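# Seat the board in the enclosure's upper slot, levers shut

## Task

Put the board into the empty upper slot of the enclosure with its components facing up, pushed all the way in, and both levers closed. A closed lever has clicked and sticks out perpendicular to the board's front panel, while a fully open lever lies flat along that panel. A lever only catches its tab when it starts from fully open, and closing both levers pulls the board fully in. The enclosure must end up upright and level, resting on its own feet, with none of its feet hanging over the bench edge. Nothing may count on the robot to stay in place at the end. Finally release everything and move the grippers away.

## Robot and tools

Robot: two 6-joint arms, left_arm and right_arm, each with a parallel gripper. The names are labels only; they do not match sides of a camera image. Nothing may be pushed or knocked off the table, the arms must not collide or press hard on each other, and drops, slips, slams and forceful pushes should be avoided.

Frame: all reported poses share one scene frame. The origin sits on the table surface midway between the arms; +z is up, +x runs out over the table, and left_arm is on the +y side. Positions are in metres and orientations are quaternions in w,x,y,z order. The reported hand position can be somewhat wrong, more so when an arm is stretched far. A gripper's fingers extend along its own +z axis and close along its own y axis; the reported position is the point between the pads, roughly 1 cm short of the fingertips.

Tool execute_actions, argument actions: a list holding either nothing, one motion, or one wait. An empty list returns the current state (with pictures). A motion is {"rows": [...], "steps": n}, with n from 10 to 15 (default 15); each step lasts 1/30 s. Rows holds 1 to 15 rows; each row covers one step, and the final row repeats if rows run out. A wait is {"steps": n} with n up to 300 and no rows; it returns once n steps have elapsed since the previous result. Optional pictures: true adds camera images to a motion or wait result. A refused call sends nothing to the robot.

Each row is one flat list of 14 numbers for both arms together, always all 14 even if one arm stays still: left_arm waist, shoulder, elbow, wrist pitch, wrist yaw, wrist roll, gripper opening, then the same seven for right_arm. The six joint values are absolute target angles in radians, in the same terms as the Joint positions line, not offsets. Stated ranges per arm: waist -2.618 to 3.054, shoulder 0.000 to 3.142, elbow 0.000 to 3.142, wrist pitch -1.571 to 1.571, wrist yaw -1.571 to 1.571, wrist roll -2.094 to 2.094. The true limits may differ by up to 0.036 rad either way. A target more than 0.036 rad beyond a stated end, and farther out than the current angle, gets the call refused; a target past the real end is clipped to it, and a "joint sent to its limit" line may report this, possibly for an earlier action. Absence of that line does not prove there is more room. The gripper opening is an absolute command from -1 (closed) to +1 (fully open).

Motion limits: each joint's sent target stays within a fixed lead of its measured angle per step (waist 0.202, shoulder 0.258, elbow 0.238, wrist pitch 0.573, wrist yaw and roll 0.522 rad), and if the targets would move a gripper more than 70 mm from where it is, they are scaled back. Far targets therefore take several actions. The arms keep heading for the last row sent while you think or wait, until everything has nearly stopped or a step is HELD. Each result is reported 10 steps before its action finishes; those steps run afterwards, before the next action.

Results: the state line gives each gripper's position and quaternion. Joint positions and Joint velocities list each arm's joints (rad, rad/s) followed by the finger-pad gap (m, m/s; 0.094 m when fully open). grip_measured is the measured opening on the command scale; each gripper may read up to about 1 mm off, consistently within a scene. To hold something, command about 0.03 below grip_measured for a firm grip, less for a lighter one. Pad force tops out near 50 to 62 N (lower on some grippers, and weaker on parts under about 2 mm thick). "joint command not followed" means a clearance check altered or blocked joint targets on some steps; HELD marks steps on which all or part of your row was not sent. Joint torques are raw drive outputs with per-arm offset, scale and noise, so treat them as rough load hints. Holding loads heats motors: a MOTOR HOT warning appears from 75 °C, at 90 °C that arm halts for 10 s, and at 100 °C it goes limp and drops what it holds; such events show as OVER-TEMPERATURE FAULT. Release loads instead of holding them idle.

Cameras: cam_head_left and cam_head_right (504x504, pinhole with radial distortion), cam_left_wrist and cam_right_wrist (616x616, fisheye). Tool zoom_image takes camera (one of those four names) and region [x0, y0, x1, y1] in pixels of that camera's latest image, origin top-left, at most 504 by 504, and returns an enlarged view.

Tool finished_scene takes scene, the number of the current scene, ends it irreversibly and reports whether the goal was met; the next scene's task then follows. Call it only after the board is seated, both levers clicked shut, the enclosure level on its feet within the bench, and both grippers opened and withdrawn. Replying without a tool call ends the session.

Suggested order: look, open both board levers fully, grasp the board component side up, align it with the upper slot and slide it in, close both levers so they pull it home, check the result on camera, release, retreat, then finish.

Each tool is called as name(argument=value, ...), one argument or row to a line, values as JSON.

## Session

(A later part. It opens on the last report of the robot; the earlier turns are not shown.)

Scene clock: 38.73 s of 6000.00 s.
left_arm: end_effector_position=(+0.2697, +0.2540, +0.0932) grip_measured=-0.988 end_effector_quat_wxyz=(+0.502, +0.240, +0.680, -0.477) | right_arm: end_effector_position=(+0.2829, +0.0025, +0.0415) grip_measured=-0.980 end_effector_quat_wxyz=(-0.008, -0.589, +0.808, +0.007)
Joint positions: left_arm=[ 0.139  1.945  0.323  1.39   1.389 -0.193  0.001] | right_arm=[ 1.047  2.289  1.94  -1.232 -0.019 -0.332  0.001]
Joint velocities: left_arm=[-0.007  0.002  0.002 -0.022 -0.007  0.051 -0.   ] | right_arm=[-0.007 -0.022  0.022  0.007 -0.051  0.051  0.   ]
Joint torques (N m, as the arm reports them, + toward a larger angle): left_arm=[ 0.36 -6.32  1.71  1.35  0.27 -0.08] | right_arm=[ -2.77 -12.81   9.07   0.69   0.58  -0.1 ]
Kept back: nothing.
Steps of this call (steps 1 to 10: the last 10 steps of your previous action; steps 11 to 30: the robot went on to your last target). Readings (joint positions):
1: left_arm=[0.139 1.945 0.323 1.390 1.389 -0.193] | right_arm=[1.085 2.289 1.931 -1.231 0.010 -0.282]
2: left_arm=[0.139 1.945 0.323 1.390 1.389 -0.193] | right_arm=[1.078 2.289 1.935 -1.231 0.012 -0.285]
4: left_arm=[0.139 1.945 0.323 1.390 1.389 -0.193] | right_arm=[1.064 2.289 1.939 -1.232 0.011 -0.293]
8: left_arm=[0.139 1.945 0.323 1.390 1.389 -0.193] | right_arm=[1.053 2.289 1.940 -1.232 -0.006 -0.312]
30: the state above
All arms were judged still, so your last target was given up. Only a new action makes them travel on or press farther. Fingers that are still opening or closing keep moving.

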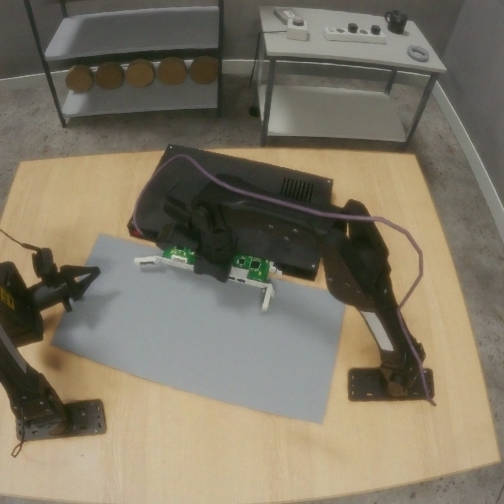

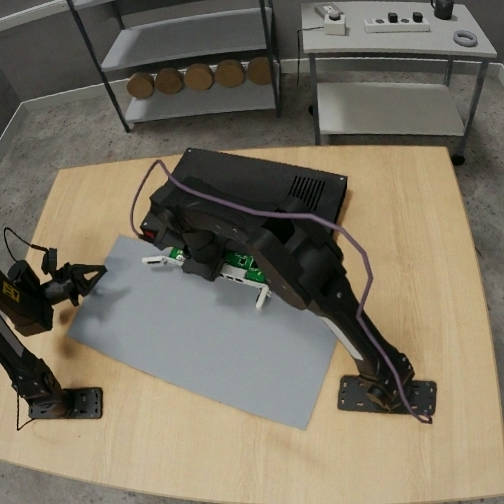

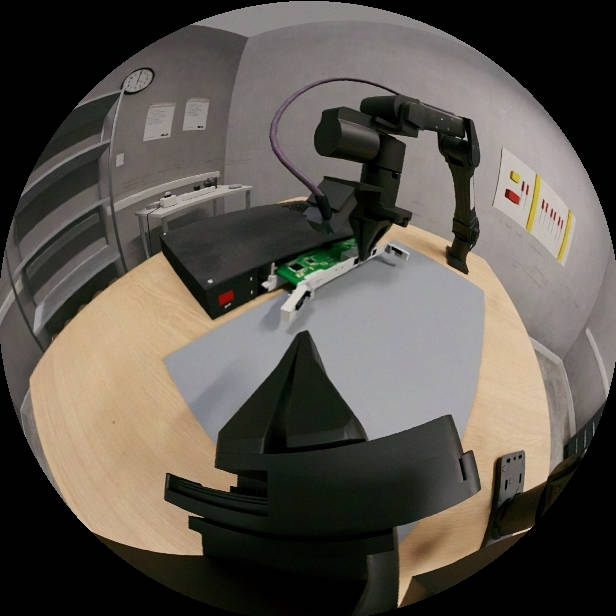

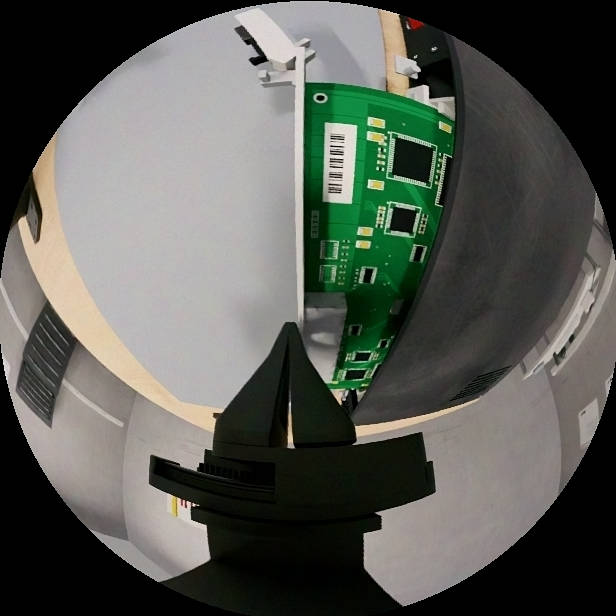

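execute_actions(
  actions=[
    {"rows":[[0.145,1.95,0.31,1.4,1.4,-0.2,-1,1.09,2.28,1.95,-1.225,0.0,-0.3,-1],[0.145,1.95,0.31,1.4,1.4,-0.2,-1,1.13,2.28,1.94,-1.215,0.03,-0.27,-1],[0.145,1.95,0.31,1.4,1.4,-0.2,-1,1.17,2.28,1.93,-1.205,0.08,-0.24,-1],[0.145,1.95,0.31,1.4,1.4,-0.2,-1,1.21,2.28,1.92,-1.195,0.14,-0.21,-1],[0.145,1.95,0.31,1.4,1.4,-0.2,-1,1.24,2.28,1.90,-1.18,0.2,-0.18,-1],[0.145,1.95,0.31,1.4,1.4,-0.2,-1,1.24,2.28,1.89,-1.17,0.26,-0.15,-1],[0.145,1.95,0.31,1.4,1.4,-0.2,-1,1.24,2.28,1.875,-1.16,0.32,-0.15,-1],[0.145,1.95,0.31,1.4,1.4,-0.2,-1,1.24,2.28,1.862,-1.15,0.37,-0.15,-1],[0.145,1.95,0.31,1.4,1.4,-0.2,-1,1.24,2.28,1.862,-1.15,0.41,-0.15,-1]],"steps":15},
  ],
)

execute_actions(
  actions=[
    {"steps":30},
  ],
  pictures=true,
)

Scene clock: 39.83 s of 6000.00 s.
left_arm: end_effector_position=(+0.2697, +0.2540, +0.0932) grip_measured=-0.988 end_effector_quat_wxyz=(+0.502, +0.240, +0.680, -0.477) | right_arm: end_effector_position=(+0.2662, +0.0166, +0.0402) grip_measured=-0.980 end_effector_quat_wxyz=(+0.012, -0.599, +0.800, -0.032)
Joint positions: left_arm=[ 0.139  1.945  0.323  1.39   1.389 -0.193  0.001] | right_arm=[ 1.132  2.289  1.933 -1.217  0.068 -0.272  0.001]
Joint velocities: left_arm=[-0.002 -0.012 -0.007  0.022 -0.007  0.007  0.   ] | right_arm=[ 1.023 -0.002 -0.208  0.315  1.092  0.564 -0.001]
Joint torques (N m, as the arm reports them, + toward a larger angle): left_arm=[ 0.35 -6.31  1.69  1.35  0.28 -0.09] | right_arm=[  4.87 -12.84   5.22   0.56  -0.13   0.03]
Steps of this call (steps 1 to 28: nothing new was sent; steps 29 to 33: the first 5 steps of this action). Readings (joint positions):
29: left_arm=[0.139 1.945 0.323 1.390 1.389 -0.193] | right_arm=[1.052 2.289 1.940 -1.232 -0.019 -0.329]
30: left_arm=[0.139 1.945 0.323 1.390 1.389 -0.193] | right_arm=[1.060 2.289 1.940 -1.231 -0.009 -0.321]
32: left_arm=[0.139 1.945 0.323 1.390 1.389 -0.193] | right_arm=[1.099 2.289 1.938 -1.225 0.036 -0.291]
33: the state above

Scene clock: 40.83 s of 6000.00 s.
left_arm: end_effector_position=(+0.2697, +0.2540, +0.0932) grip_measured=-0.988 end_effector_quat_wxyz=(+0.502, +0.240, +0.680, -0.477) | right_arm: end_effector_position=(+0.2747, +0.0099, +0.0365) grip_measured=-0.980 end_effector_quat_wxyz=(+0.084, -0.587, +0.785, -0.179)
Joint positions: left_arm=[ 0.139  1.945  0.323  1.39   1.389 -0.193  0.001] | right_arm=[ 1.236  2.289  1.865 -1.162  0.397 -0.164  0.001]
Joint velocities: left_arm=[-0.012 -0.012 -0.022 -0.066  0.007 -0.022 -0.   ] | right_arm=[-0.032  0.007 -0.002 -0.051  0.051 -0.022  0.   ]
Joint torques (N m, as the arm reports them, + toward a larger angle): left_arm=[ 0.35 -6.32  1.7   1.35  0.28 -0.09] | right_arm=[  0.24 -12.83   6.63   0.72   0.32   0.11]
Kept back: nothing.
Steps of this call (steps 1 to 10: the last 10 steps of your previous action; steps 11 to 30: the robot went on to your last target). Readings (joint positions):
1: left_arm=[0.139 1.945 0.323 1.390 1.389 -0.193] | right_arm=[1.168 2.289 1.925 -1.206 0.104 -0.251]
2: left_arm=[0.139 1.945 0.323 1.390 1.389 -0.193] | right_arm=[1.204 2.289 1.913 -1.195 0.140 -0.233]
4: left_arm=[0.139 1.945 0.323 1.390 1.389 -0.193] | right_arm=[1.259 2.289 1.886 -1.179 0.215 -0.209]
8: left_arm=[0.139 1.945 0.323 1.390 1.389 -0.193] | right_arm=[1.274 2.289 1.865 -1.175 0.314 -0.183]
30: the state above

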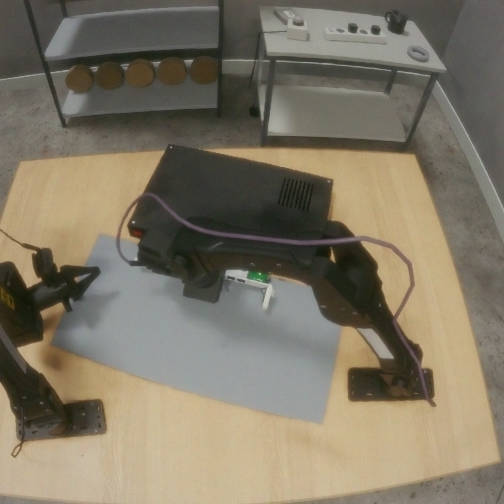

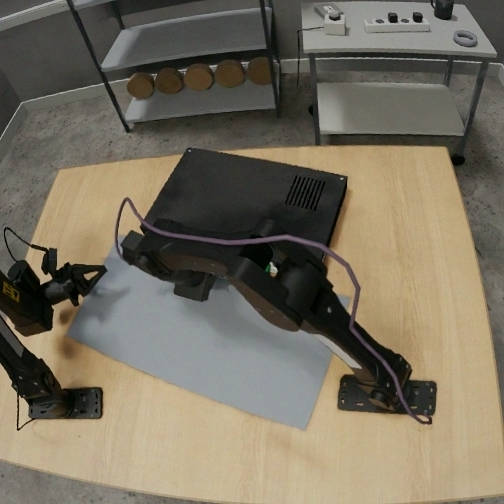

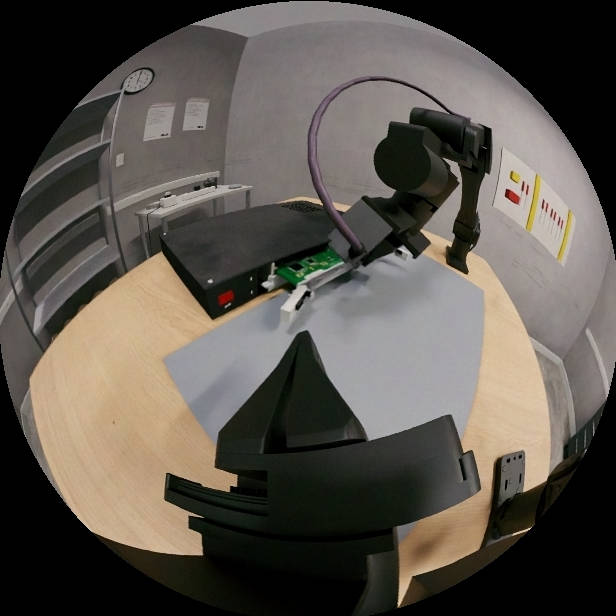

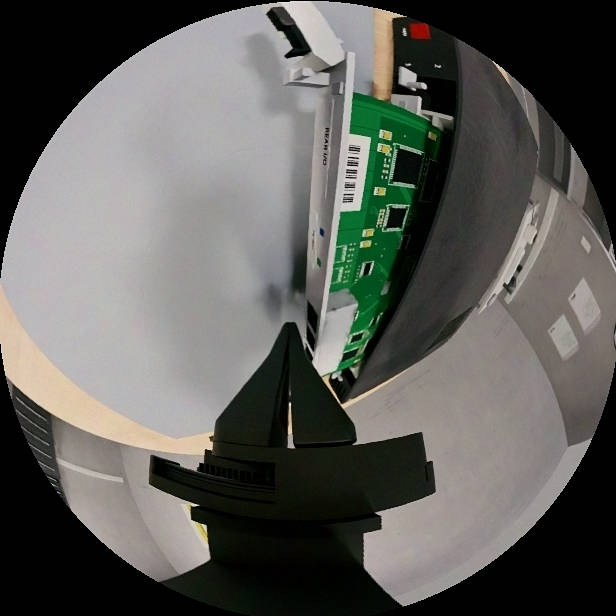

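execute_actions(
  actions=[
    {"rows":[[0.145,1.95,0.31,1.4,1.4,-0.2,-1,1.228,2.28,1.88,-1.155,0.42,-0.17,-1],[0.145,1.95,0.31,1.4,1.4,-0.2,-1,1.223,2.28,1.88,-1.155,0.425,-0.17,-1],[0.145,1.95,0.31,1.4,1.4,-0.2,-1,1.218,2.28,1.88,-1.155,0.43,-0.17,-1],[0.145,1.95,0.31,1.4,1.4,-0.2,-1,1.213,2.28,1.88,-1.155,0.44,-0.18,-1],[0.145,1.95,0.31,1.4,1.4,-0.2,-1,1.208,2.28,1.88,-1.155,0.45,-0.18,-1],[0.145,1.95,0.31,1.4,1.4,-0.2,-1,1.203,2.28,1.88,-1.155,0.46,-0.19,-1],[0.145,1.95,0.31,1.4,1.4,-0.2,-1,1.198,2.28,1.88,-1.155,0.47,-0.19,-1],[0.145,1.95,0.31,1.4,1.4,-0.2,-1,1.193,2.28,1.88,-1.155,0.48,-0.2,-1],[0.145,1.95,0.31,1.4,1.4,-0.2,-1,1.188,2.28,1.88,-1.155,0.49,-0.2,-1],[0.145,1.95,0.31,1.4,1.4,-0.2,-1,1.183,2.28,1.88,-1.155,0.50,-0.21,-1],[0.145,1.95,0.31,1.4,1.4,-0.2,-1,1.178,2.28,1.88,-1.155,0.50,-0.21,-1]],"steps":15},
  ],
)

execute_actions(
  actions=[
    {"steps":30},
  ],
  pictures=true,
)

Scene clock: 41.90 s of 6000.00 s.
left_arm: end_effector_position=(+0.2697, +0.2540, +0.0932) grip_measured=-0.988 end_effector_quat_wxyz=(+0.502, +0.240, +0.680, -0.477) | right_arm: end_effector_position=(+0.2792, +0.0073, +0.0376) grip_measured=-0.980 end_effector_quat_wxyz=(+0.086, -0.585, +0.785, -0.186)
Joint positions: left_arm=[ 0.139  1.945  0.323  1.39   1.389 -0.193  0.001] | right_arm=[ 1.23   2.289  1.865 -1.162  0.412 -0.167  0.001]
Joint velocities: left_arm=[-0.012 -0.007 -0.002 -0.007  0.007 -0.066 -0.001] | right_arm=[-0.105 -0.012 -0.017 -0.007  0.168 -0.081  0.001]
Joint torques (N m, as the arm reports them, + toward a larger angle): left_arm=[ 0.35 -6.32  1.69  1.35  0.28 -0.09] | right_arm=[ -1.55 -12.73   8.17   0.69   0.34  -0.09]
Steps of this call (steps 1 to 15: the robot went on to your last target; steps 16 to 27: nothing new was sent; steps 28 to 32: the first 5 steps of this action). Readings (joint positions):
28: left_arm=[0.139 1.945 0.323 1.390 1.389 -0.193] | right_arm=[1.236 2.289 1.865 -1.162 0.399 -0.164]
29: left_arm=[0.139 1.945 0.323 1.390 1.389 -0.193] | right_arm=[1.236 2.289 1.865 -1.162 0.401 -0.164]
31: left_arm=[0.139 1.945 0.323 1.390 1.389 -0.193] | right_arm=[1.233 2.289 1.865 -1.162 0.407 -0.165]
32: the state above

Scene clock: 42.90 s of 6000.00 s.
left_arm: end_effector_position=(+0.2697, +0.2540, +0.0932) grip_measured=-0.988 end_effector_quat_wxyz=(+0.502, +0.240, +0.680, -0.477) | right_arm: end_effector_position=(+0.3032, -0.0089, +0.0421) grip_measured=-0.980 end_effector_quat_wxyz=(+0.091, -0.578, +0.782, -0.215)
Joint positions: left_arm=[ 0.139  1.945  0.323  1.39   1.389 -0.193  0.001] | right_arm=[ 1.186  2.289  1.865 -1.162  0.471 -0.203  0.001]
Joint velocities: left_arm=[-0.002  0.002 -0.007 -0.066  0.007 -0.081  0.   ] | right_arm=[ 0.012 -0.022 -0.022  0.022 -0.051  0.051 -0.001]
Joint torques (N m, as the arm reports them, + toward a larger angle): left_arm=[ 0.35 -6.32  1.7   1.35  0.28 -0.09] | right_arm=[ -0.68 -12.77   8.18   0.67   0.54  -0.09]
Kept back: nothing.
Steps of this call (steps 1 to 10: the last 10 steps of your previous action; steps 11 to 30: the robot went on to your last target). Readings (joint positions):
1: left_arm=[0.139 1.945 0.323 1.390 1.389 -0.193] | right_arm=[1.225 2.289 1.865 -1.162 0.417 -0.169]
2: left_arm=[0.139 1.945 0.323 1.390 1.389 -0.193] | right_arm=[1.221 2.289 1.865 -1.162 0.417 -0.172]
4: left_arm=[0.139 1.945 0.323 1.390 1.389 -0.193] | right_arm=[1.217 2.289 1.865 -1.162 0.417 -0.179]
8: left_arm=[0.139 1.945 0.323 1.390 1.389 -0.193] | right_arm=[1.206 2.289 1.865 -1.162 0.433 -0.193]
30: the state above
All arms were judged still, so your last target was given up. Only a new action makes them travel on or press farther. Fingers that are still opening or closing keep moving.

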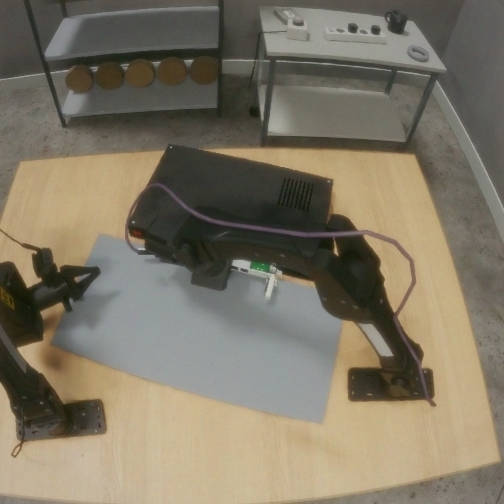

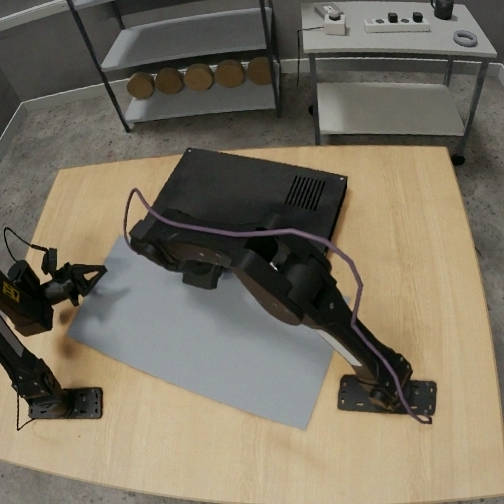

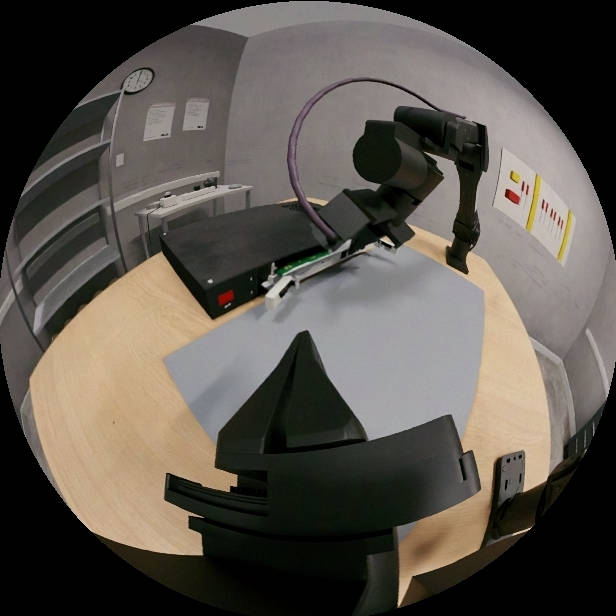

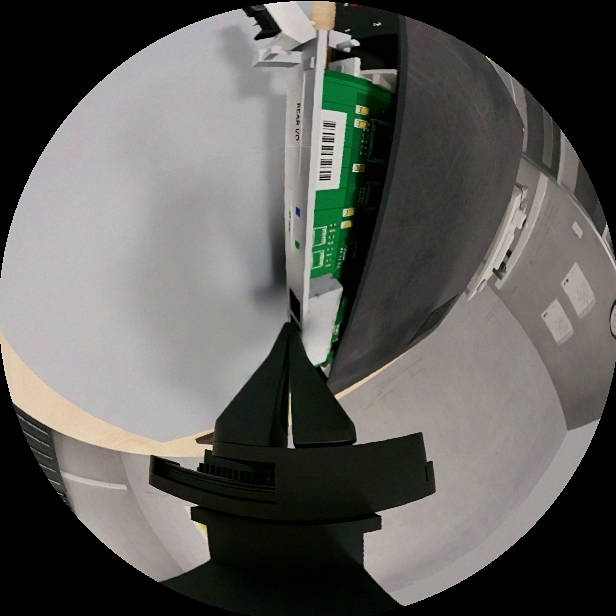

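execute_actions(
  actions=[
    {"rows":[[0.0,1.85,0.6,1.2,1.0,-0.15,-1,1.19,2.27,1.88,-1.155,0.3,-0.22,-1],[-0.1,1.8,0.8,1.0,0.8,-0.15,-1,1.19,2.25,1.86,-1.15,0.2,-0.24,-1],[-0.2,1.7,1.0,0.8,0.6,-0.15,-1,1.18,2.22,1.83,-1.14,0.12,-0.26,-1],[-0.3,1.6,1.2,0.6,0.4,-0.1,-1,1.16,2.18,1.78,-1.125,0.06,-0.28,-1],[-0.3,1.58,1.2,0.4,0.2,-0.1,-1,1.14,2.14,1.72,-1.11,0.0,-0.30,-1],[-0.3,1.58,1.2,0.4,0.0,-0.1,-1,1.12,2.10,1.66,-1.09,0.0,-0.32,-1],[-0.3,1.58,1.2,0.4,0.0,-0.1,-1,1.09,2.06,1.60,-1.07,0.0,-0.34,-1],[-0.3,1.58,1.2,0.4,0.0,-0.1,-1,1.06,2.02,1.54,-1.05,0.0,-0.36,-1],[-0.3,1.58,1.2,0.4,0.0,-0.1,-1,1.03,1.98,1.48,-1.03,0.0,-0.38,-1],[-0.3,1.58,1.2,0.4,0.0,-0.1,-1,1.0,1.94,1.42,-1.01,0.0,-0.39,-1],[-0.3,1.58,1.2,0.4,0.0,-0.1,-1,0.975,1.905,1.36,-0.992,0.0,-0.40,-1]],"steps":15},
  ],
)

execute_actions(
  actions=[
    {"steps":25},
  ],
)

execute_actions(
  actions=[
    {"rows":[[-0.595,1.6,1.19,-0.765,0.0,-0.1,-1,0.975,1.905,1.36,-0.992,0.0,-0.40,-1]],"steps":15},
  ],
)

execute_actions(
  actions=[
    {"steps":35},
  ],
  pictures=true,
)

Scene clock: 45.10 s of 6000.00 s.
left_arm: end_effector_position=(+0.3470, +0.2307, +0.1281) grip_measured=-0.988 end_effector_quat_wxyz=(+0.533, +0.227, +0.705, -0.409) | right_arm: end_effector_position=(+0.2685, +0.0026, +0.0328) grip_measured=-0.980 end_effector_quat_wxyz=(+0.049, -0.600, +0.791, -0.110)
Joint positions: left_arm=[-0.043  1.808  0.54   1.066  1.07  -0.166  0.001] | right_arm=[ 1.18   2.24   1.802 -1.13   0.241 -0.238  0.001]
Joint velocities: left_arm=[-1.375 -1.492  1.585 -2.63  -2.22   0.183  0.   ] | right_arm=[-0.125 -0.906 -1.253  0.491 -1.722 -0.359 -0.   ]
Joint torques (N m, as the arm reports them, + toward a larger angle): left_arm=[ -1.13 -11.89   6.48   1.92   0.4    0.1 ] | right_arm=[ -3.32 -15.73   6.24   0.18   0.36  -0.13]
Steps of this call (steps 1 to 61: nothing new was sent; steps 62 to 66: the first 5 steps of this action). Readings (joint positions):
62: left_arm=[0.128 1.939 0.339 1.368 1.360 -0.188] | right_arm=[1.186 2.289 1.865 -1.162 0.450 -0.204]
63: left_arm=[0.096 1.927 0.380 1.316 1.295 -0.185] | right_arm=[1.185 2.287 1.865 -1.161 0.408 -0.209]
65: left_arm=[0.005 1.858 0.486 1.154 1.146 -0.174] | right_arm=[1.184 2.266 1.838 -1.144 0.299 -0.227]
66: the state above

Scene clock: 45.93 s of 6000.00 s.
left_arm: end_effector_position=(+0.4801, +0.2646, +0.3554) grip_measured=-0.988 end_effector_quat_wxyz=(+0.713, +0.021, +0.694, -0.099) | right_arm: end_effector_position=(+0.2554, -0.0878, +0.0419) grip_measured=-0.980 end_effector_quat_wxyz=(+0.010, -0.581, +0.814, -0.003)
Joint positions: left_arm=[-0.305  1.576  1.193  0.42   0.018 -0.108  0.001] | right_arm=[ 0.971  1.917  1.368 -1.004  0.01  -0.389  0.001]
Joint velocities: left_arm=[ 0.002 -0.002  0.002 -0.081 -0.051  0.022  0.   ] | right_arm=[ 0.002 -0.002 -0.012  0.022  0.007 -0.022  0.   ]
Joint torques (N m, as the arm reports them, + toward a larger angle): left_arm=[ 0.33 -8.21  7.68  1.59 -0.11  0.04] | right_arm=[ 0.4  -9.88  6.07  0.77 -0.06 -0.13]
Kept back: nothing.
Steps of this call (steps 1 to 10: the last 10 steps of your previous action; steps 11 to 25: the robot went on to your last target). Readings (joint positions):
1: left_arm=[-0.093 1.757 0.598 0.978 0.991 -0.157] | right_arm=[1.173 2.205 1.755 -1.118 0.190 -0.253]
2: left_arm=[-0.149 1.707 0.664 0.877 0.901 -0.149] | right_arm=[1.160 2.165 1.701 -1.107 0.149 -0.268]
4: left_arm=[-0.254 1.640 0.818 0.702 0.708 -0.134] | right_arm=[1.114 2.076 1.588 -1.085 0.090 -0.301]
8: left_arm=[-0.318 1.603 1.089 0.572 0.398 -0.120] | right_arm=[0.978 1.930 1.395 -1.050 0.045 -0.351]
25: the state above

Scene clock: 46.10 s of 6000.00 s.
left_arm: end_effector_position=(+0.4654, +0.2108, +0.2975) grip_measured=-0.988 end_effector_quat_wxyz=(+0.624, +0.061, +0.770, -0.118) | right_arm: end_effector_position=(+0.2554, -0.0877, +0.0419) grip_measured=-0.980 end_effector_quat_wxyz=(+0.010, -0.581, +0.814, -0.002)
Joint positions: left_arm=[-0.417  1.581  1.193  0.196  0.005 -0.108  0.001] | right_arm=[ 0.971  1.917  1.368 -1.004  0.009 -0.389  0.001]
Joint velocities: left_arm=[-0.901  0.076 -0.002 -1.663 -0.022 -0.051 -0.   ] | right_arm=[-0.002  0.002 -0.002 -0.022  0.022 -0.007 -0.   ]
Joint torques (N m, as the arm reports them, + toward a larger angle): left_arm=[-0.95 -8.23  7.05  1.63 -0.01  0.02] | right_arm=[ 0.44 -9.93  6.08  0.77 -0.06 -0.09]
Steps of this call (steps 1 to 5: the first 5 steps of this action). Readings (joint positions):
1: left_arm=[-0.313 1.576 1.193 0.393 0.013 -0.108] | right_arm=[0.971 1.917 1.368 -1.004 0.010 -0.389]
2: left_arm=[-0.330 1.575 1.193 0.351 0.007 -0.108] | right_arm=[0.971 1.917 1.368 -1.004 0.009 -0.389]
4: left_arm=[-0.385 1.578 1.193 0.249 0.005 -0.108] | right_arm=[0.971 1.917 1.368 -1.004 0.009 -0.389]
5: the state above

Scene clock: 47.27 s of 6000.00 s.
left_arm: end_effector_position=(+0.3079, +0.1859, +0.1136) grip_measured=-0.988 end_effector_quat_wxyz=(+0.198, +0.160, +0.965, -0.057) | right_arm: end_effector_position=(+0.2553, -0.0876, +0.0419) grip_measured=-0.980 end_effector_quat_wxyz=(+0.010, -0.582, +0.813, -0.002)
Joint positions: left_arm=[-0.59   1.598  1.193 -0.751  0.005 -0.108  0.001] | right_arm=[ 0.971  1.917  1.368 -1.004  0.009 -0.39   0.001]
Joint velocities: left_arm=[ 0.002 -0.002 -0.007  0.007  0.051  0.007 -0.   ] | right_arm=[-0.007 -0.007 -0.017  0.11   0.007  0.022  0.001]
Joint torques (N m, as the arm reports them, + toward a larger angle): left_arm=[-0.31 -7.63  6.18  0.85 -0.04  0.05] | right_arm=[ 0.45 -9.92  6.08  0.79 -0.06 -0.12]
Kept back: nothing.
Steps of this call (steps 1 to 10: the last 10 steps of your previous action; steps 11 to 35: the robot went on to your last target). Readings (joint positions):
1: left_arm=[-0.451 1.584 1.193 0.140 0.005 -0.108] | right_arm=[0.971 1.917 1.368 -1.004 0.009 -0.389]
2: left_arm=[-0.483 1.586 1.193 0.081 0.005 -0.108] | right_arm=[0.971 1.917 1.368 -1.004 0.009 -0.389]
4: left_arm=[-0.537 1.589 1.193 -0.049 0.005 -0.108] | right_arm=[0.971 1.917 1.368 -1.004 0.009 -0.389]
8: left_arm=[-0.588 1.592 1.193 -0.342 0.005 -0.108] | right_arm=[0.971 1.917 1.368 -1.004 0.009 -0.390]
35: the state above

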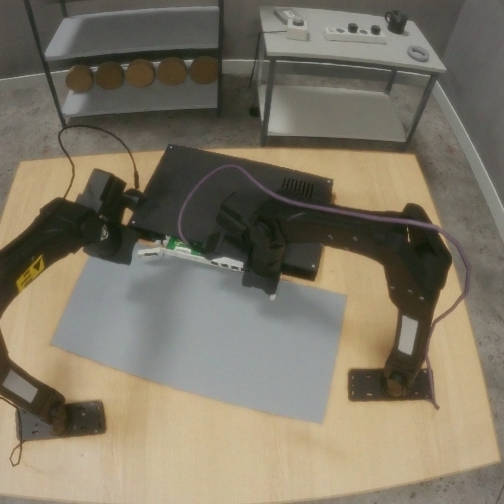

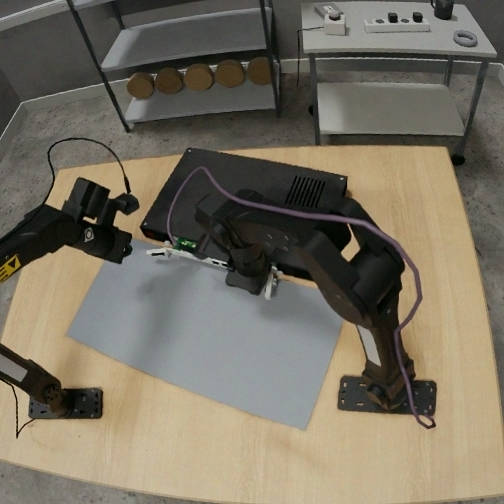

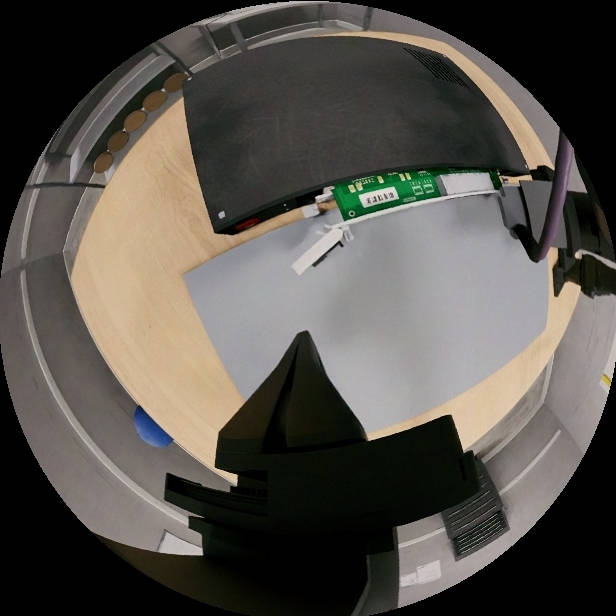

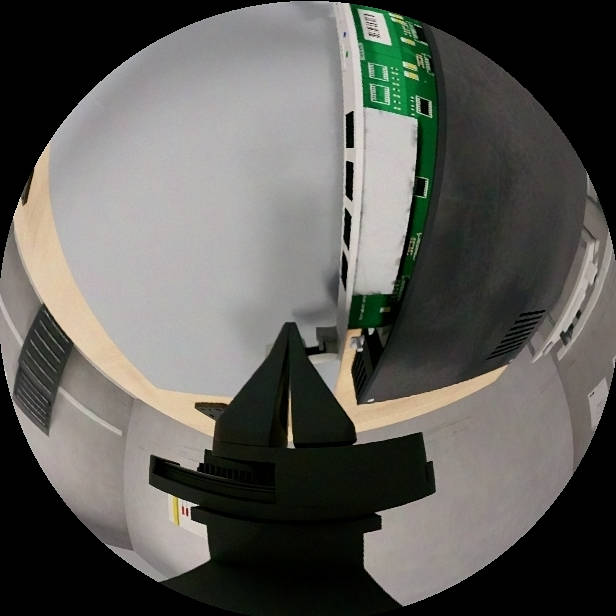

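execute_actions(
  actions=[
    {"rows":[[-0.61,1.62,1.15,-0.70,0,-0.1,-1,0.97,1.93,1.345,-1.0,0,-0.40,-1],[-0.62,1.64,1.11,-0.65,0,-0.1,-1,0.97,1.93,1.345,-1.0,0,-0.40,-1],[-0.63,1.66,1.07,-0.60,0,-0.1,-1,0.97,1.93,1.345,-1.0,0,-0.40,-1],[-0.63,1.675,1.03,-0.555,0,-0.1,-1,0.97,1.93,1.345,-1.0,0,-0.40,-1],[-0.63,1.69,0.995,-0.51,0,-0.1,-1,0.965,1.90,1.33,-0.997,0,-0.405,-1],[-0.63,1.69,0.995,-0.51,0,-0.1,-1,0.958,1.886,1.312,-0.993,0,-0.412,-1],[-0.63,1.69,0.995,-0.51,0,-0.1,-1,0.951,1.872,1.293,-0.989,0,-0.419,-1],[-0.63,1.69,0.995,-0.51,0,-0.1,-1,0.944,1.858,1.274,-0.985,0,-0.426,-1],[-0.63,1.69,0.995,-0.51,0,-0.1,-1,0.937,1.844,1.255,-0.98,0,-0.433,-1],[-0.63,1.69,0.995,-0.51,0,-0.1,-1,0.93,1.83,1.236,-0.976,0,-0.44,-1],[-0.63,1.69,0.995,-0.51,0,-0.1,-1,0.923,1.816,1.217,-0.972,0,-0.447,-1],[-0.63,1.69,0.995,-0.51,0,-0.1,-1,0.916,1.802,1.198,-0.968,0,-0.454,-1],[-0.63,1.69,0.995,-0.51,0,-0.1,-1,0.909,1.788,1.18,-0.964,0,-0.46,-1],[-0.63,1.69,0.995,-0.51,0,-0.1,-1,0.902,1.772,1.162,-0.96,0,-0.466,-1]],"steps":15},
  ],
)

execute_actions(
  actions=[
    {"steps":30},
  ],
  pictures=true,
)

Scene clock: 48.80 s of 6000.00 s.
left_arm: end_effector_position=(+0.3027, +0.1796, +0.0817) grip_measured=-0.988 end_effector_quat_wxyz=(+0.194, +0.170, +0.964, -0.059) | right_arm: end_effector_position=(+0.2522, -0.0911, +0.0372) grip_measured=-0.980 end_effector_quat_wxyz=(+0.002, -0.582, +0.813, -0.004)
Joint positions: left_arm=[-0.612  1.623  1.092 -0.63   0.005 -0.108  0.001] | right_arm=[ 0.971  1.92   1.352 -1.001  0.009 -0.39   0.001]
Joint velocities: left_arm=[-0.183  0.462 -1.062  1.004 -0.007  0.022  0.   ] | right_arm=[-0.002 -0.012 -0.193  0.11  -0.007 -0.022  0.   ]
Joint torques (N m, as the arm reports them, + toward a larger angle): left_arm=[-0.44 -4.49  3.81  0.63 -0.03  0.05] | right_arm=[ -0.53 -10.45   5.66   0.55  -0.06  -0.21]
Steps of this call (steps 1 to 15: the robot went on to your last target; steps 16 to 41: nothing new was sent; steps 42 to 46: the first 5 steps of this action). Readings (joint positions):
42: left_arm=[-0.591 1.599 1.188 -0.745 0.005 -0.108] | right_arm=[0.971 1.917 1.366 -1.003 0.009 -0.390]
43: left_arm=[-0.593 1.599 1.177 -0.726 0.005 -0.108] | right_arm=[0.971 1.917 1.363 -1.002 0.009 -0.390]
45: left_arm=[-0.605 1.610 1.126 -0.665 0.005 -0.108] | right_arm=[0.971 1.919 1.357 -1.002 0.009 -0.390]
46: the state above

Scene clock: 49.80 s of 6000.00 s.
left_arm: end_effector_position=(+0.2878, +0.1828, +0.0274) grip_measured=-0.988 end_effector_quat_wxyz=(+0.154, +0.176, +0.971, -0.048) | right_arm: end_effector_position=(+0.2364, -0.1376, +0.0333) grip_measured=-0.980 end_effector_quat_wxyz=(-0.014, -0.581, +0.814, -0.003)
Joint positions: left_arm=[-0.622  1.711  0.989 -0.525  0.005 -0.108  0.001] | right_arm=[ 0.905  1.793  1.169 -0.976  0.002 -0.455  0.001]
Joint velocities: left_arm=[ 0.002 -0.002  0.002  0.066  0.066  0.051 -0.001] | right_arm=[-0.012  0.022 -0.017  0.066 -0.022 -0.007 -0.001]
Joint torques (N m, as the arm reports them, + toward a larger angle): left_arm=[ -0.51 -10.03   6.24   0.95  -0.03   0.05] | right_arm=[-0.25 -9.43  5.91  0.74  0.01 -0.12]
Kept back: nothing.
Steps of this call (steps 1 to 10: the last 10 steps of your previous action; steps 11 to 30: the robot went on to your last target). Readings (joint positions):
1: left_arm=[-0.617 1.642 1.059 -0.604 0.005 -0.108] | right_arm=[0.971 1.918 1.344 -0.998 0.009 -0.392]
2: left_arm=[-0.620 1.664 1.032 -0.590 0.005 -0.108] | right_arm=[0.969 1.913 1.331 -0.995 0.008 -0.395]
4: left_arm=[-0.622 1.700 1.000 -0.580 0.005 -0.108] | right_arm=[0.961 1.894 1.297 -0.985 0.004 -0.403]
8: left_arm=[-0.622 1.711 0.989 -0.560 0.005 -0.108] | right_arm=[0.931 1.836 1.221 -0.978 0.002 -0.425]
30: the state above
All arms were judged still, so your last target was given up. Only a new action makes them travel on or press farther. Fingers that are still opening or closing keep moving.

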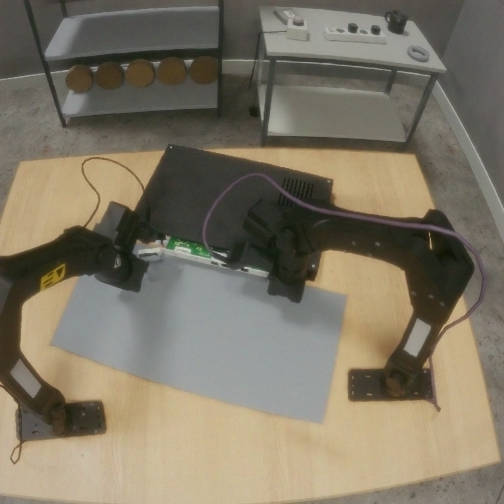

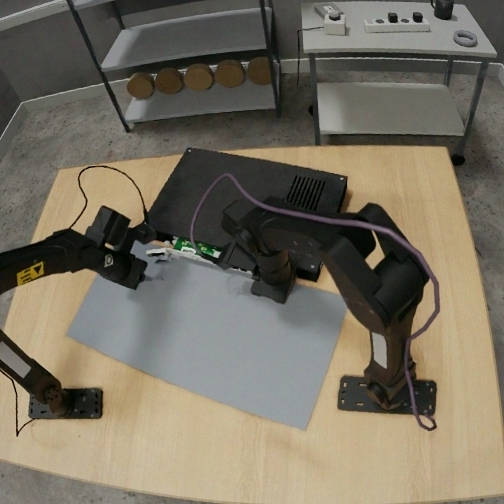

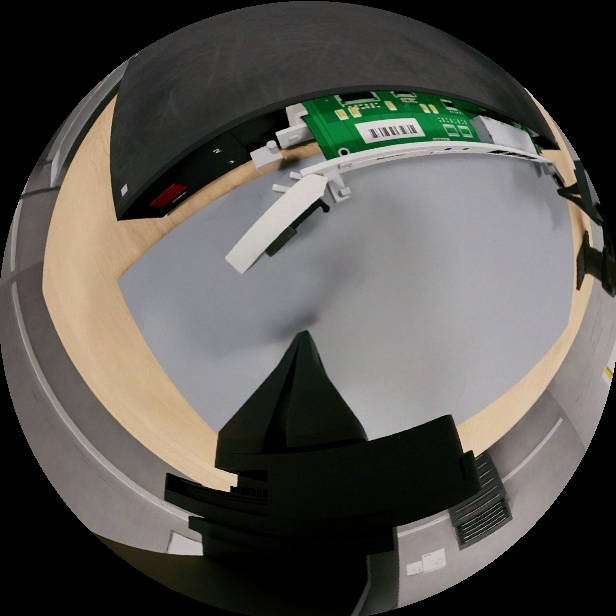

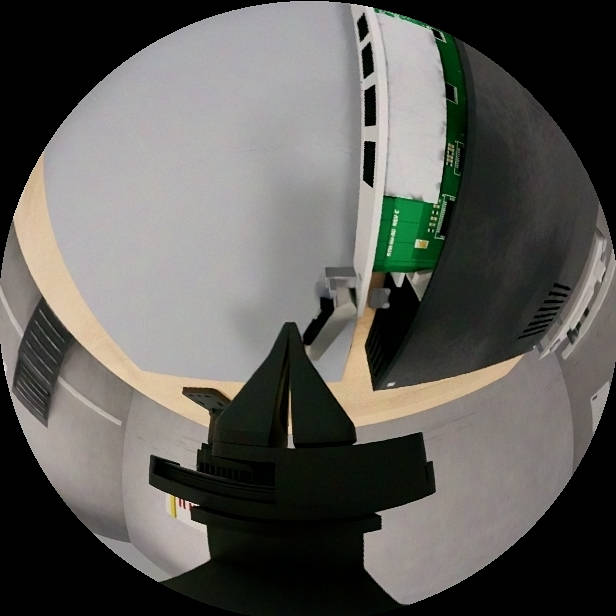

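execute_actions(
  actions=[
    {"rows":[[-0.61,1.70,1.04,-0.53,0,-0.05,-1,0.902,1.78,1.175,-0.965,0.02,-0.466,-1],[-0.60,1.71,1.065,-0.535,0,0,-1,0.902,1.78,1.175,-0.965,0.04,-0.466,-1],[-0.59,1.72,1.085,-0.54,0,0.05,-1,0.902,1.78,1.175,-0.965,0.06,-0.466,-1],[-0.585,1.73,1.10,-0.545,0,0.1,-1,0.902,1.78,1.175,-0.965,0.08,-0.466,-1],[-0.585,1.74,1.115,-0.55,0,0.1,-1,0.902,1.78,1.175,-0.965,0.10,-0.466,-1],[-0.585,1.75,1.13,-0.555,0,0.1,-1,0.902,1.78,1.175,-0.965,0.12,-0.466,-1],[-0.585,1.76,1.145,-0.56,0,0.1,-1,0.902,1.78,1.175,-0.965,0.14,-0.466,-1],[-0.585,1.77,1.16,-0.56,0,0.1,-1,0.902,1.78,1.175,-0.965,0.155,-0.466,-1]],"steps":15},
  ],
)

execute_actions(
  actions=[
    {"steps":30},
  ],
  pictures=true,
)

Scene clock: 50.67 s of 6000.00 s.
left_arm: end_effector_position=(+0.3051, +0.1800, +0.0427) grip_measured=-0.988 end_effector_quat_wxyz=(+0.174, +0.216, +0.960, -0.043) | right_arm: end_effector_position=(+0.2407, -0.1419, +0.0334) grip_measured=-0.980 end_effector_quat_wxyz=(-0.012, -0.582, +0.813, -0.020)
Joint positions: left_arm=[-0.608  1.719  1.051 -0.542  0.005 -0.009  0.001] | right_arm=[ 0.905  1.793  1.169 -0.976  0.036 -0.455  0.001]
Joint velocities: left_arm=[ 0.198  0.129  0.618 -0.095  0.022  0.579 -0.   ] | right_arm=[-0.022  0.012 -0.007  0.022  0.315 -0.007  0.001]
Joint torques (N m, as the arm reports them, + toward a larger angle): left_arm=[ 0.67 -7.34  8.13  0.83 -0.02  0.04] | right_arm=[-0.22 -8.58  7.12  0.68  0.17 -0.15]
Steps of this call (steps 1 to 21: nothing new was sent; steps 22 to 26: the first 5 steps of this action). Readings (joint positions):
22: left_arm=[-0.622 1.711 0.992 -0.527 0.005 -0.101] | right_arm=[0.905 1.793 1.169 -0.976 0.003 -0.455]
23: left_arm=[-0.621 1.711 0.999 -0.532 0.005 -0.085] | right_arm=[0.905 1.793 1.169 -0.976 0.007 -0.455]
25: left_arm=[-0.614 1.715 1.031 -0.542 0.005 -0.034] | right_arm=[0.905 1.793 1.169 -0.976 0.024 -0.455]
26: the state above

Scene clock: 51.67 s of 6000.00 s.
left_arm: end_effector_position=(+0.3291, +0.1747, +0.0534) grip_measured=-0.988 end_effector_quat_wxyz=(+0.194, +0.257, +0.946, -0.036) | right_arm: end_effector_position=(+0.2491, -0.1503, +0.0342) grip_measured=-0.980 end_effector_quat_wxyz=(-0.006, -0.583, +0.810, -0.053)
Joint positions: left_arm=[-0.594  1.763  1.136 -0.546  0.005  0.092  0.001] | right_arm=[ 0.905  1.793  1.169 -0.976  0.103 -0.46   0.001]
Joint velocities: left_arm=[ 0.027  0.022 -0.002  0.022 -0.051 -0.037 -0.002] | right_arm=[ 0.002 -0.002 -0.012 -0.022 -0.022 -0.037 -0.001]
Joint torques (N m, as the arm reports them, + toward a larger angle): left_arm=[ 0.51 -8.59  7.94  0.82 -0.03  0.05] | right_arm=[-0.29 -8.71  7.03  0.7   0.57 -0.08]
Kept back: nothing.
Steps of this call (steps 1 to 10: the last 10 steps of your previous action; steps 11 to 30: the robot went on to your last target). Readings (joint positions):
1: left_arm=[-0.602 1.724 1.072 -0.542 0.005 0.011] | right_arm=[0.905 1.793 1.169 -0.976 0.049 -0.455]
2: left_arm=[-0.598 1.730 1.092 -0.543 0.005 0.028] | right_arm=[0.905 1.793 1.169 -0.976 0.063 -0.456]
4: left_arm=[-0.594 1.745 1.124 -0.542 0.005 0.051] | right_arm=[0.905 1.793 1.169 -0.976 0.090 -0.456]
8: left_arm=[-0.594 1.758 1.136 -0.543 0.005 0.075] | right_arm=[0.905 1.793 1.169 -0.976 0.100 -0.458]
30: the state above
All arms were judged still, so your last target was given up. Only a new action makes them travel on or press farther. Fingers that are still opening or closing keep moving.

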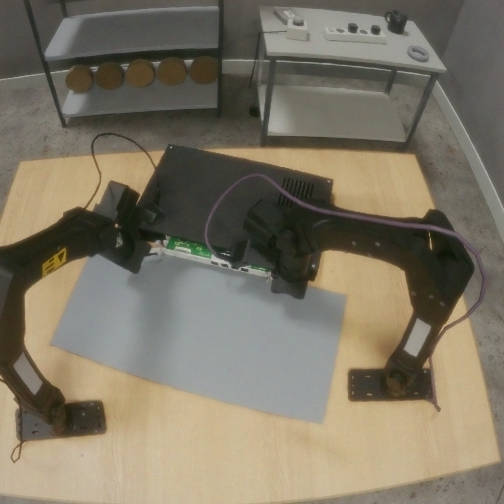

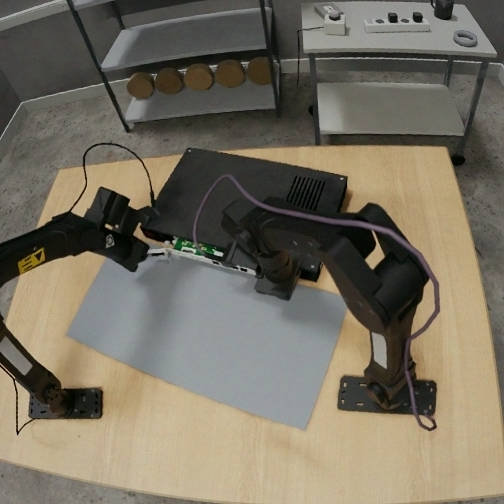

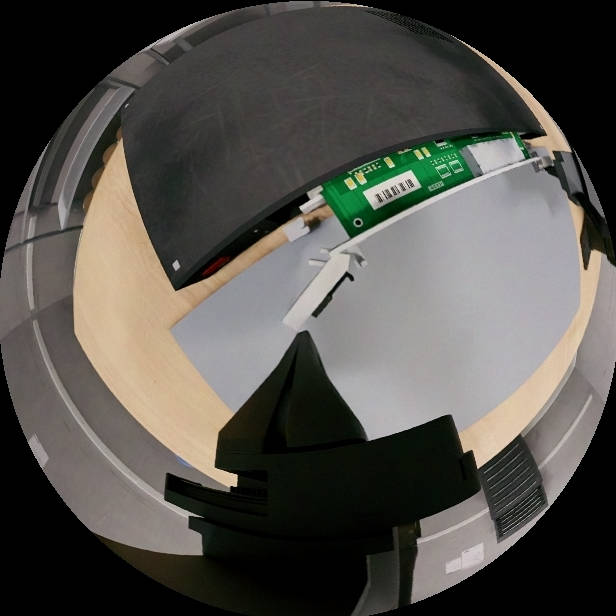

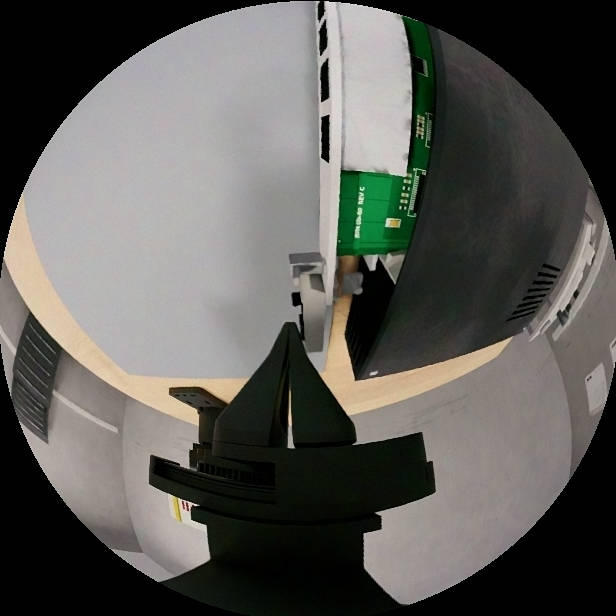

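execute_actions(
  actions=[
    {"rows":[[-0.62,1.77,1.15,-0.555,0,0,-1,0.902,1.78,1.175,-0.965,0.13,-0.466,-1],[-0.64,1.78,1.15,-0.555,0,-0.1,-1,0.902,1.78,1.175,-0.965,0.13,-0.466,-1],[-0.655,1.79,1.15,-0.555,0,-0.2,-1,0.902,1.78,1.175,-0.965,0.13,-0.466,-1],[-0.655,1.79,1.15,-0.555,0,-0.3,-1,0.902,1.78,1.175,-0.965,0.13,-0.466,-1]],"steps":12},
  ],
)

execute_actions(
  actions=[
    {"rows":[[-0.645,1.80,1.175,-0.56,0,-0.3,-1,0.902,1.78,1.175,-0.965,0.13,-0.466,-1],[-0.64,1.81,1.19,-0.563,0,-0.3,-1,0.902,1.78,1.175,-0.965,0.13,-0.466,-1],[-0.635,1.82,1.203,-0.566,0,-0.3,-1,0.902,1.78,1.175,-0.965,0.13,-0.466,-1],[-0.63,1.83,1.216,-0.569,0,-0.3,-1,0.902,1.78,1.175,-0.965,0.13,-0.466,-1],[-0.625,1.84,1.229,-0.572,0,-0.3,-1,0.902,1.78,1.175,-0.965,0.13,-0.466,-1],[-0.62,1.85,1.242,-0.575,0,-0.3,-1,0.902,1.78,1.175,-0.965,0.13,-0.466,-1],[-0.617,1.86,1.255,-0.578,0,-0.3,-1,0.902,1.78,1.175,-0.965,0.13,-0.466,-1],[-0.615,1.87,1.265,-0.58,0,-0.3,-1,0.902,1.78,1.175,-0.965,0.13,-0.466,-1],[-0.615,1.877,1.274,-0.582,0,-0.3,-1,0.902,1.78,1.175,-0.965,0.13,-0.466,-1]],"steps":15},
  ],
)

execute_actions(
  actions=[
    {"steps":30},
  ],
  pictures=true,
)

Scene clock: 52.60 s of 6000.00 s.
left_arm: end_effector_position=(+0.3282, +0.1729, +0.0534) grip_measured=-0.988 end_effector_quat_wxyz=(+0.193, +0.240, +0.950, -0.040) | right_arm: end_effector_position=(+0.2488, -0.1501, +0.0342) grip_measured=-0.980 end_effector_quat_wxyz=(-0.006, -0.583, +0.811, -0.052)
Joint positions: left_arm=[-0.599  1.763  1.136 -0.546  0.003  0.052  0.001] | right_arm=[ 0.905  1.793  1.169 -0.976  0.101 -0.46   0.001]
Joint velocities: left_arm=[-0.154  0.007 -0.007  0.037 -0.139 -0.886 -0.   ] | right_arm=[ 0.017 -0.002 -0.007  0.051 -0.007 -0.022 -0.   ]
Joint torques (N m, as the arm reports them, + toward a larger angle): left_arm=[-1.93 -7.74  7.15  0.86  0.08 -0.07] | right_arm=[-0.24 -8.76  7.05  0.78  0.4  -0.09]
Steps of this call (steps 1 to 26: nothing new was sent; steps 27 to 28: the first 2 steps of this action). Readings (joint positions):
27: left_arm=[-0.595 1.763 1.136 -0.546 0.004 0.081] | right_arm=[0.905 1.793 1.169 -0.976 0.102 -0.460]
28: the state above

Scene clock: 53.10 s of 6000.00 s.
left_arm: end_effector_position=(+0.3251, +0.1524, +0.0461) grip_measured=-0.988 end_effector_quat_wxyz=(+0.172, +0.105, +0.977, -0.071) | right_arm: end_effector_position=(+0.2486, -0.1500, +0.0341) grip_measured=-0.980 end_effector_quat_wxyz=(-0.007, -0.583, +0.811, -0.051)
Joint positions: left_arm=[-0.649  1.812  1.175 -0.559  0.002 -0.278  0.001] | right_arm=[ 0.905  1.793  1.169 -0.977  0.099 -0.46   0.001]
Joint velocities: left_arm=[ 0.071  0.291  0.418  0.007  0.007 -0.066  0.001] | right_arm=[-0.012  0.002 -0.002  0.081 -0.022 -0.037 -0.001]
Joint torques (N m, as the arm reports them, + toward a larger angle): left_arm=[ 1.07 -8.78  8.29  0.83 -0.02 -0.1 ] | right_arm=[-0.28 -8.71  7.04  0.7   0.37 -0.09]
Steps of this call (steps 1 to 10: the last 10 steps of your previous action; steps 11 to 15: the first 5 steps of this action). Readings (joint positions):
11: left_arm=[-0.652 1.785 1.136 -0.546 0.002 -0.259] | right_arm=[0.905 1.793 1.169 -0.977 0.099 -0.460]
12: left_arm=[-0.652 1.787 1.140 -0.550 0.002 -0.265] | right_arm=[0.905 1.793 1.169 -0.977 0.099 -0.460]
14: left_arm=[-0.651 1.802 1.161 -0.558 0.002 -0.275] | right_arm=[0.905 1.793 1.169 -0.977 0.099 -0.460]
15: the state above

Scene clock: 54.10 s of 6000.00 s.
left_arm: end_effector_position=(+0.3431, +0.1539, +0.0438) grip_measured=-0.988 end_effector_quat_wxyz=(+0.171, +0.087, +0.979, -0.070) | right_arm: end_effector_position=(+0.2506, -0.1519, +0.0344) grip_measured=-0.980 end_effector_quat_wxyz=(-0.005, -0.583, +0.810, -0.059)
Joint positions: left_arm=[-0.625  1.871  1.243 -0.571  0.003 -0.291  0.001] | right_arm=[ 0.905  1.793  1.169 -0.976  0.115 -0.46   0.001]
Joint velocities: left_arm=[ 0.002 -0.007  0.002  0.037  0.022 -0.037 -0.   ] | right_arm=[-0.002 -0.007 -0.007 -0.022 -0.022 -0.051  0.   ]
Joint torques (N m, as the arm reports them, + toward a larger angle): left_arm=[ 0.59 -9.76  8.43  0.8  -0.01 -0.09] | right_arm=[-0.27 -8.71  7.04  0.7   0.22 -0.09]
Kept back: nothing.
Steps of this call (steps 1 to 10: the last 10 steps of your previous action; steps 11 to 30: the robot went on to your last target). Readings (joint positions):
1: left_arm=[-0.645 1.823 1.189 -0.561 0.002 -0.281] | right_arm=[0.905 1.793 1.169 -0.977 0.099 -0.460]
2: left_arm=[-0.641 1.833 1.203 -0.564 0.002 -0.283] | right_arm=[0.905 1.793 1.169 -0.977 0.099 -0.460]
4: left_arm=[-0.632 1.852 1.226 -0.570 0.003 -0.286] | right_arm=[0.905 1.793 1.169 -0.977 0.099 -0.460]
8: left_arm=[-0.625 1.871 1.243 -0.570 0.003 -0.290] | right_arm=[0.905 1.793 1.169 -0.976 0.110 -0.460]
30: the state above
All arms were judged still, so your last target was given up. Only a new action makes them travel on or press farther. Fingers that are still opening or closing keep moving.

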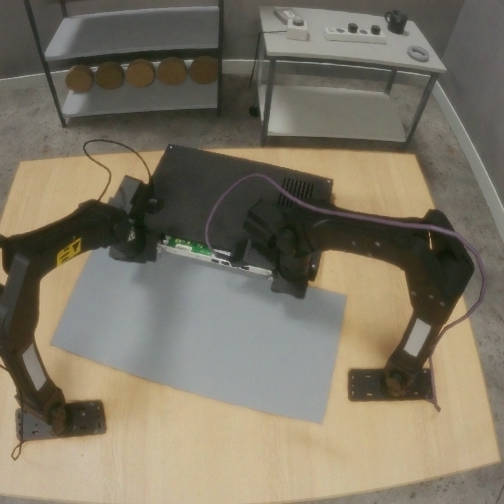

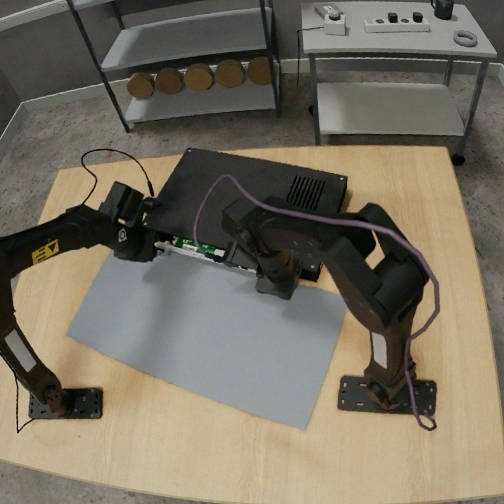

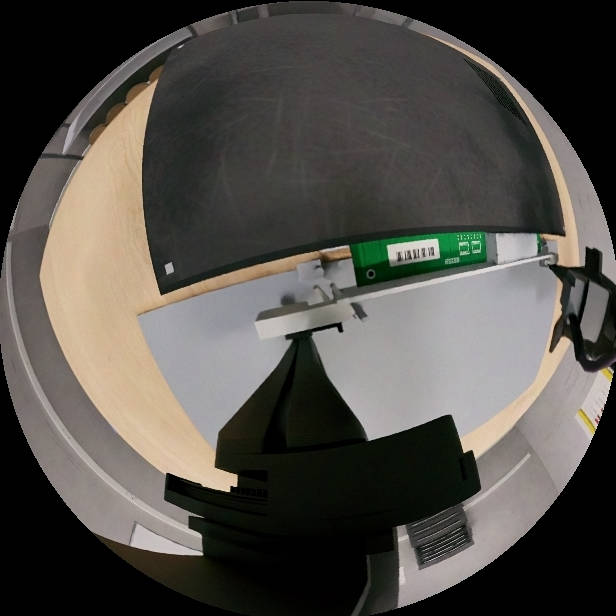

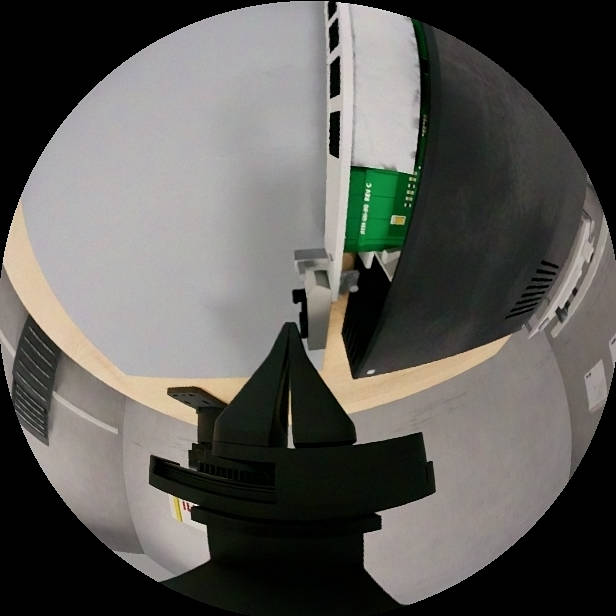

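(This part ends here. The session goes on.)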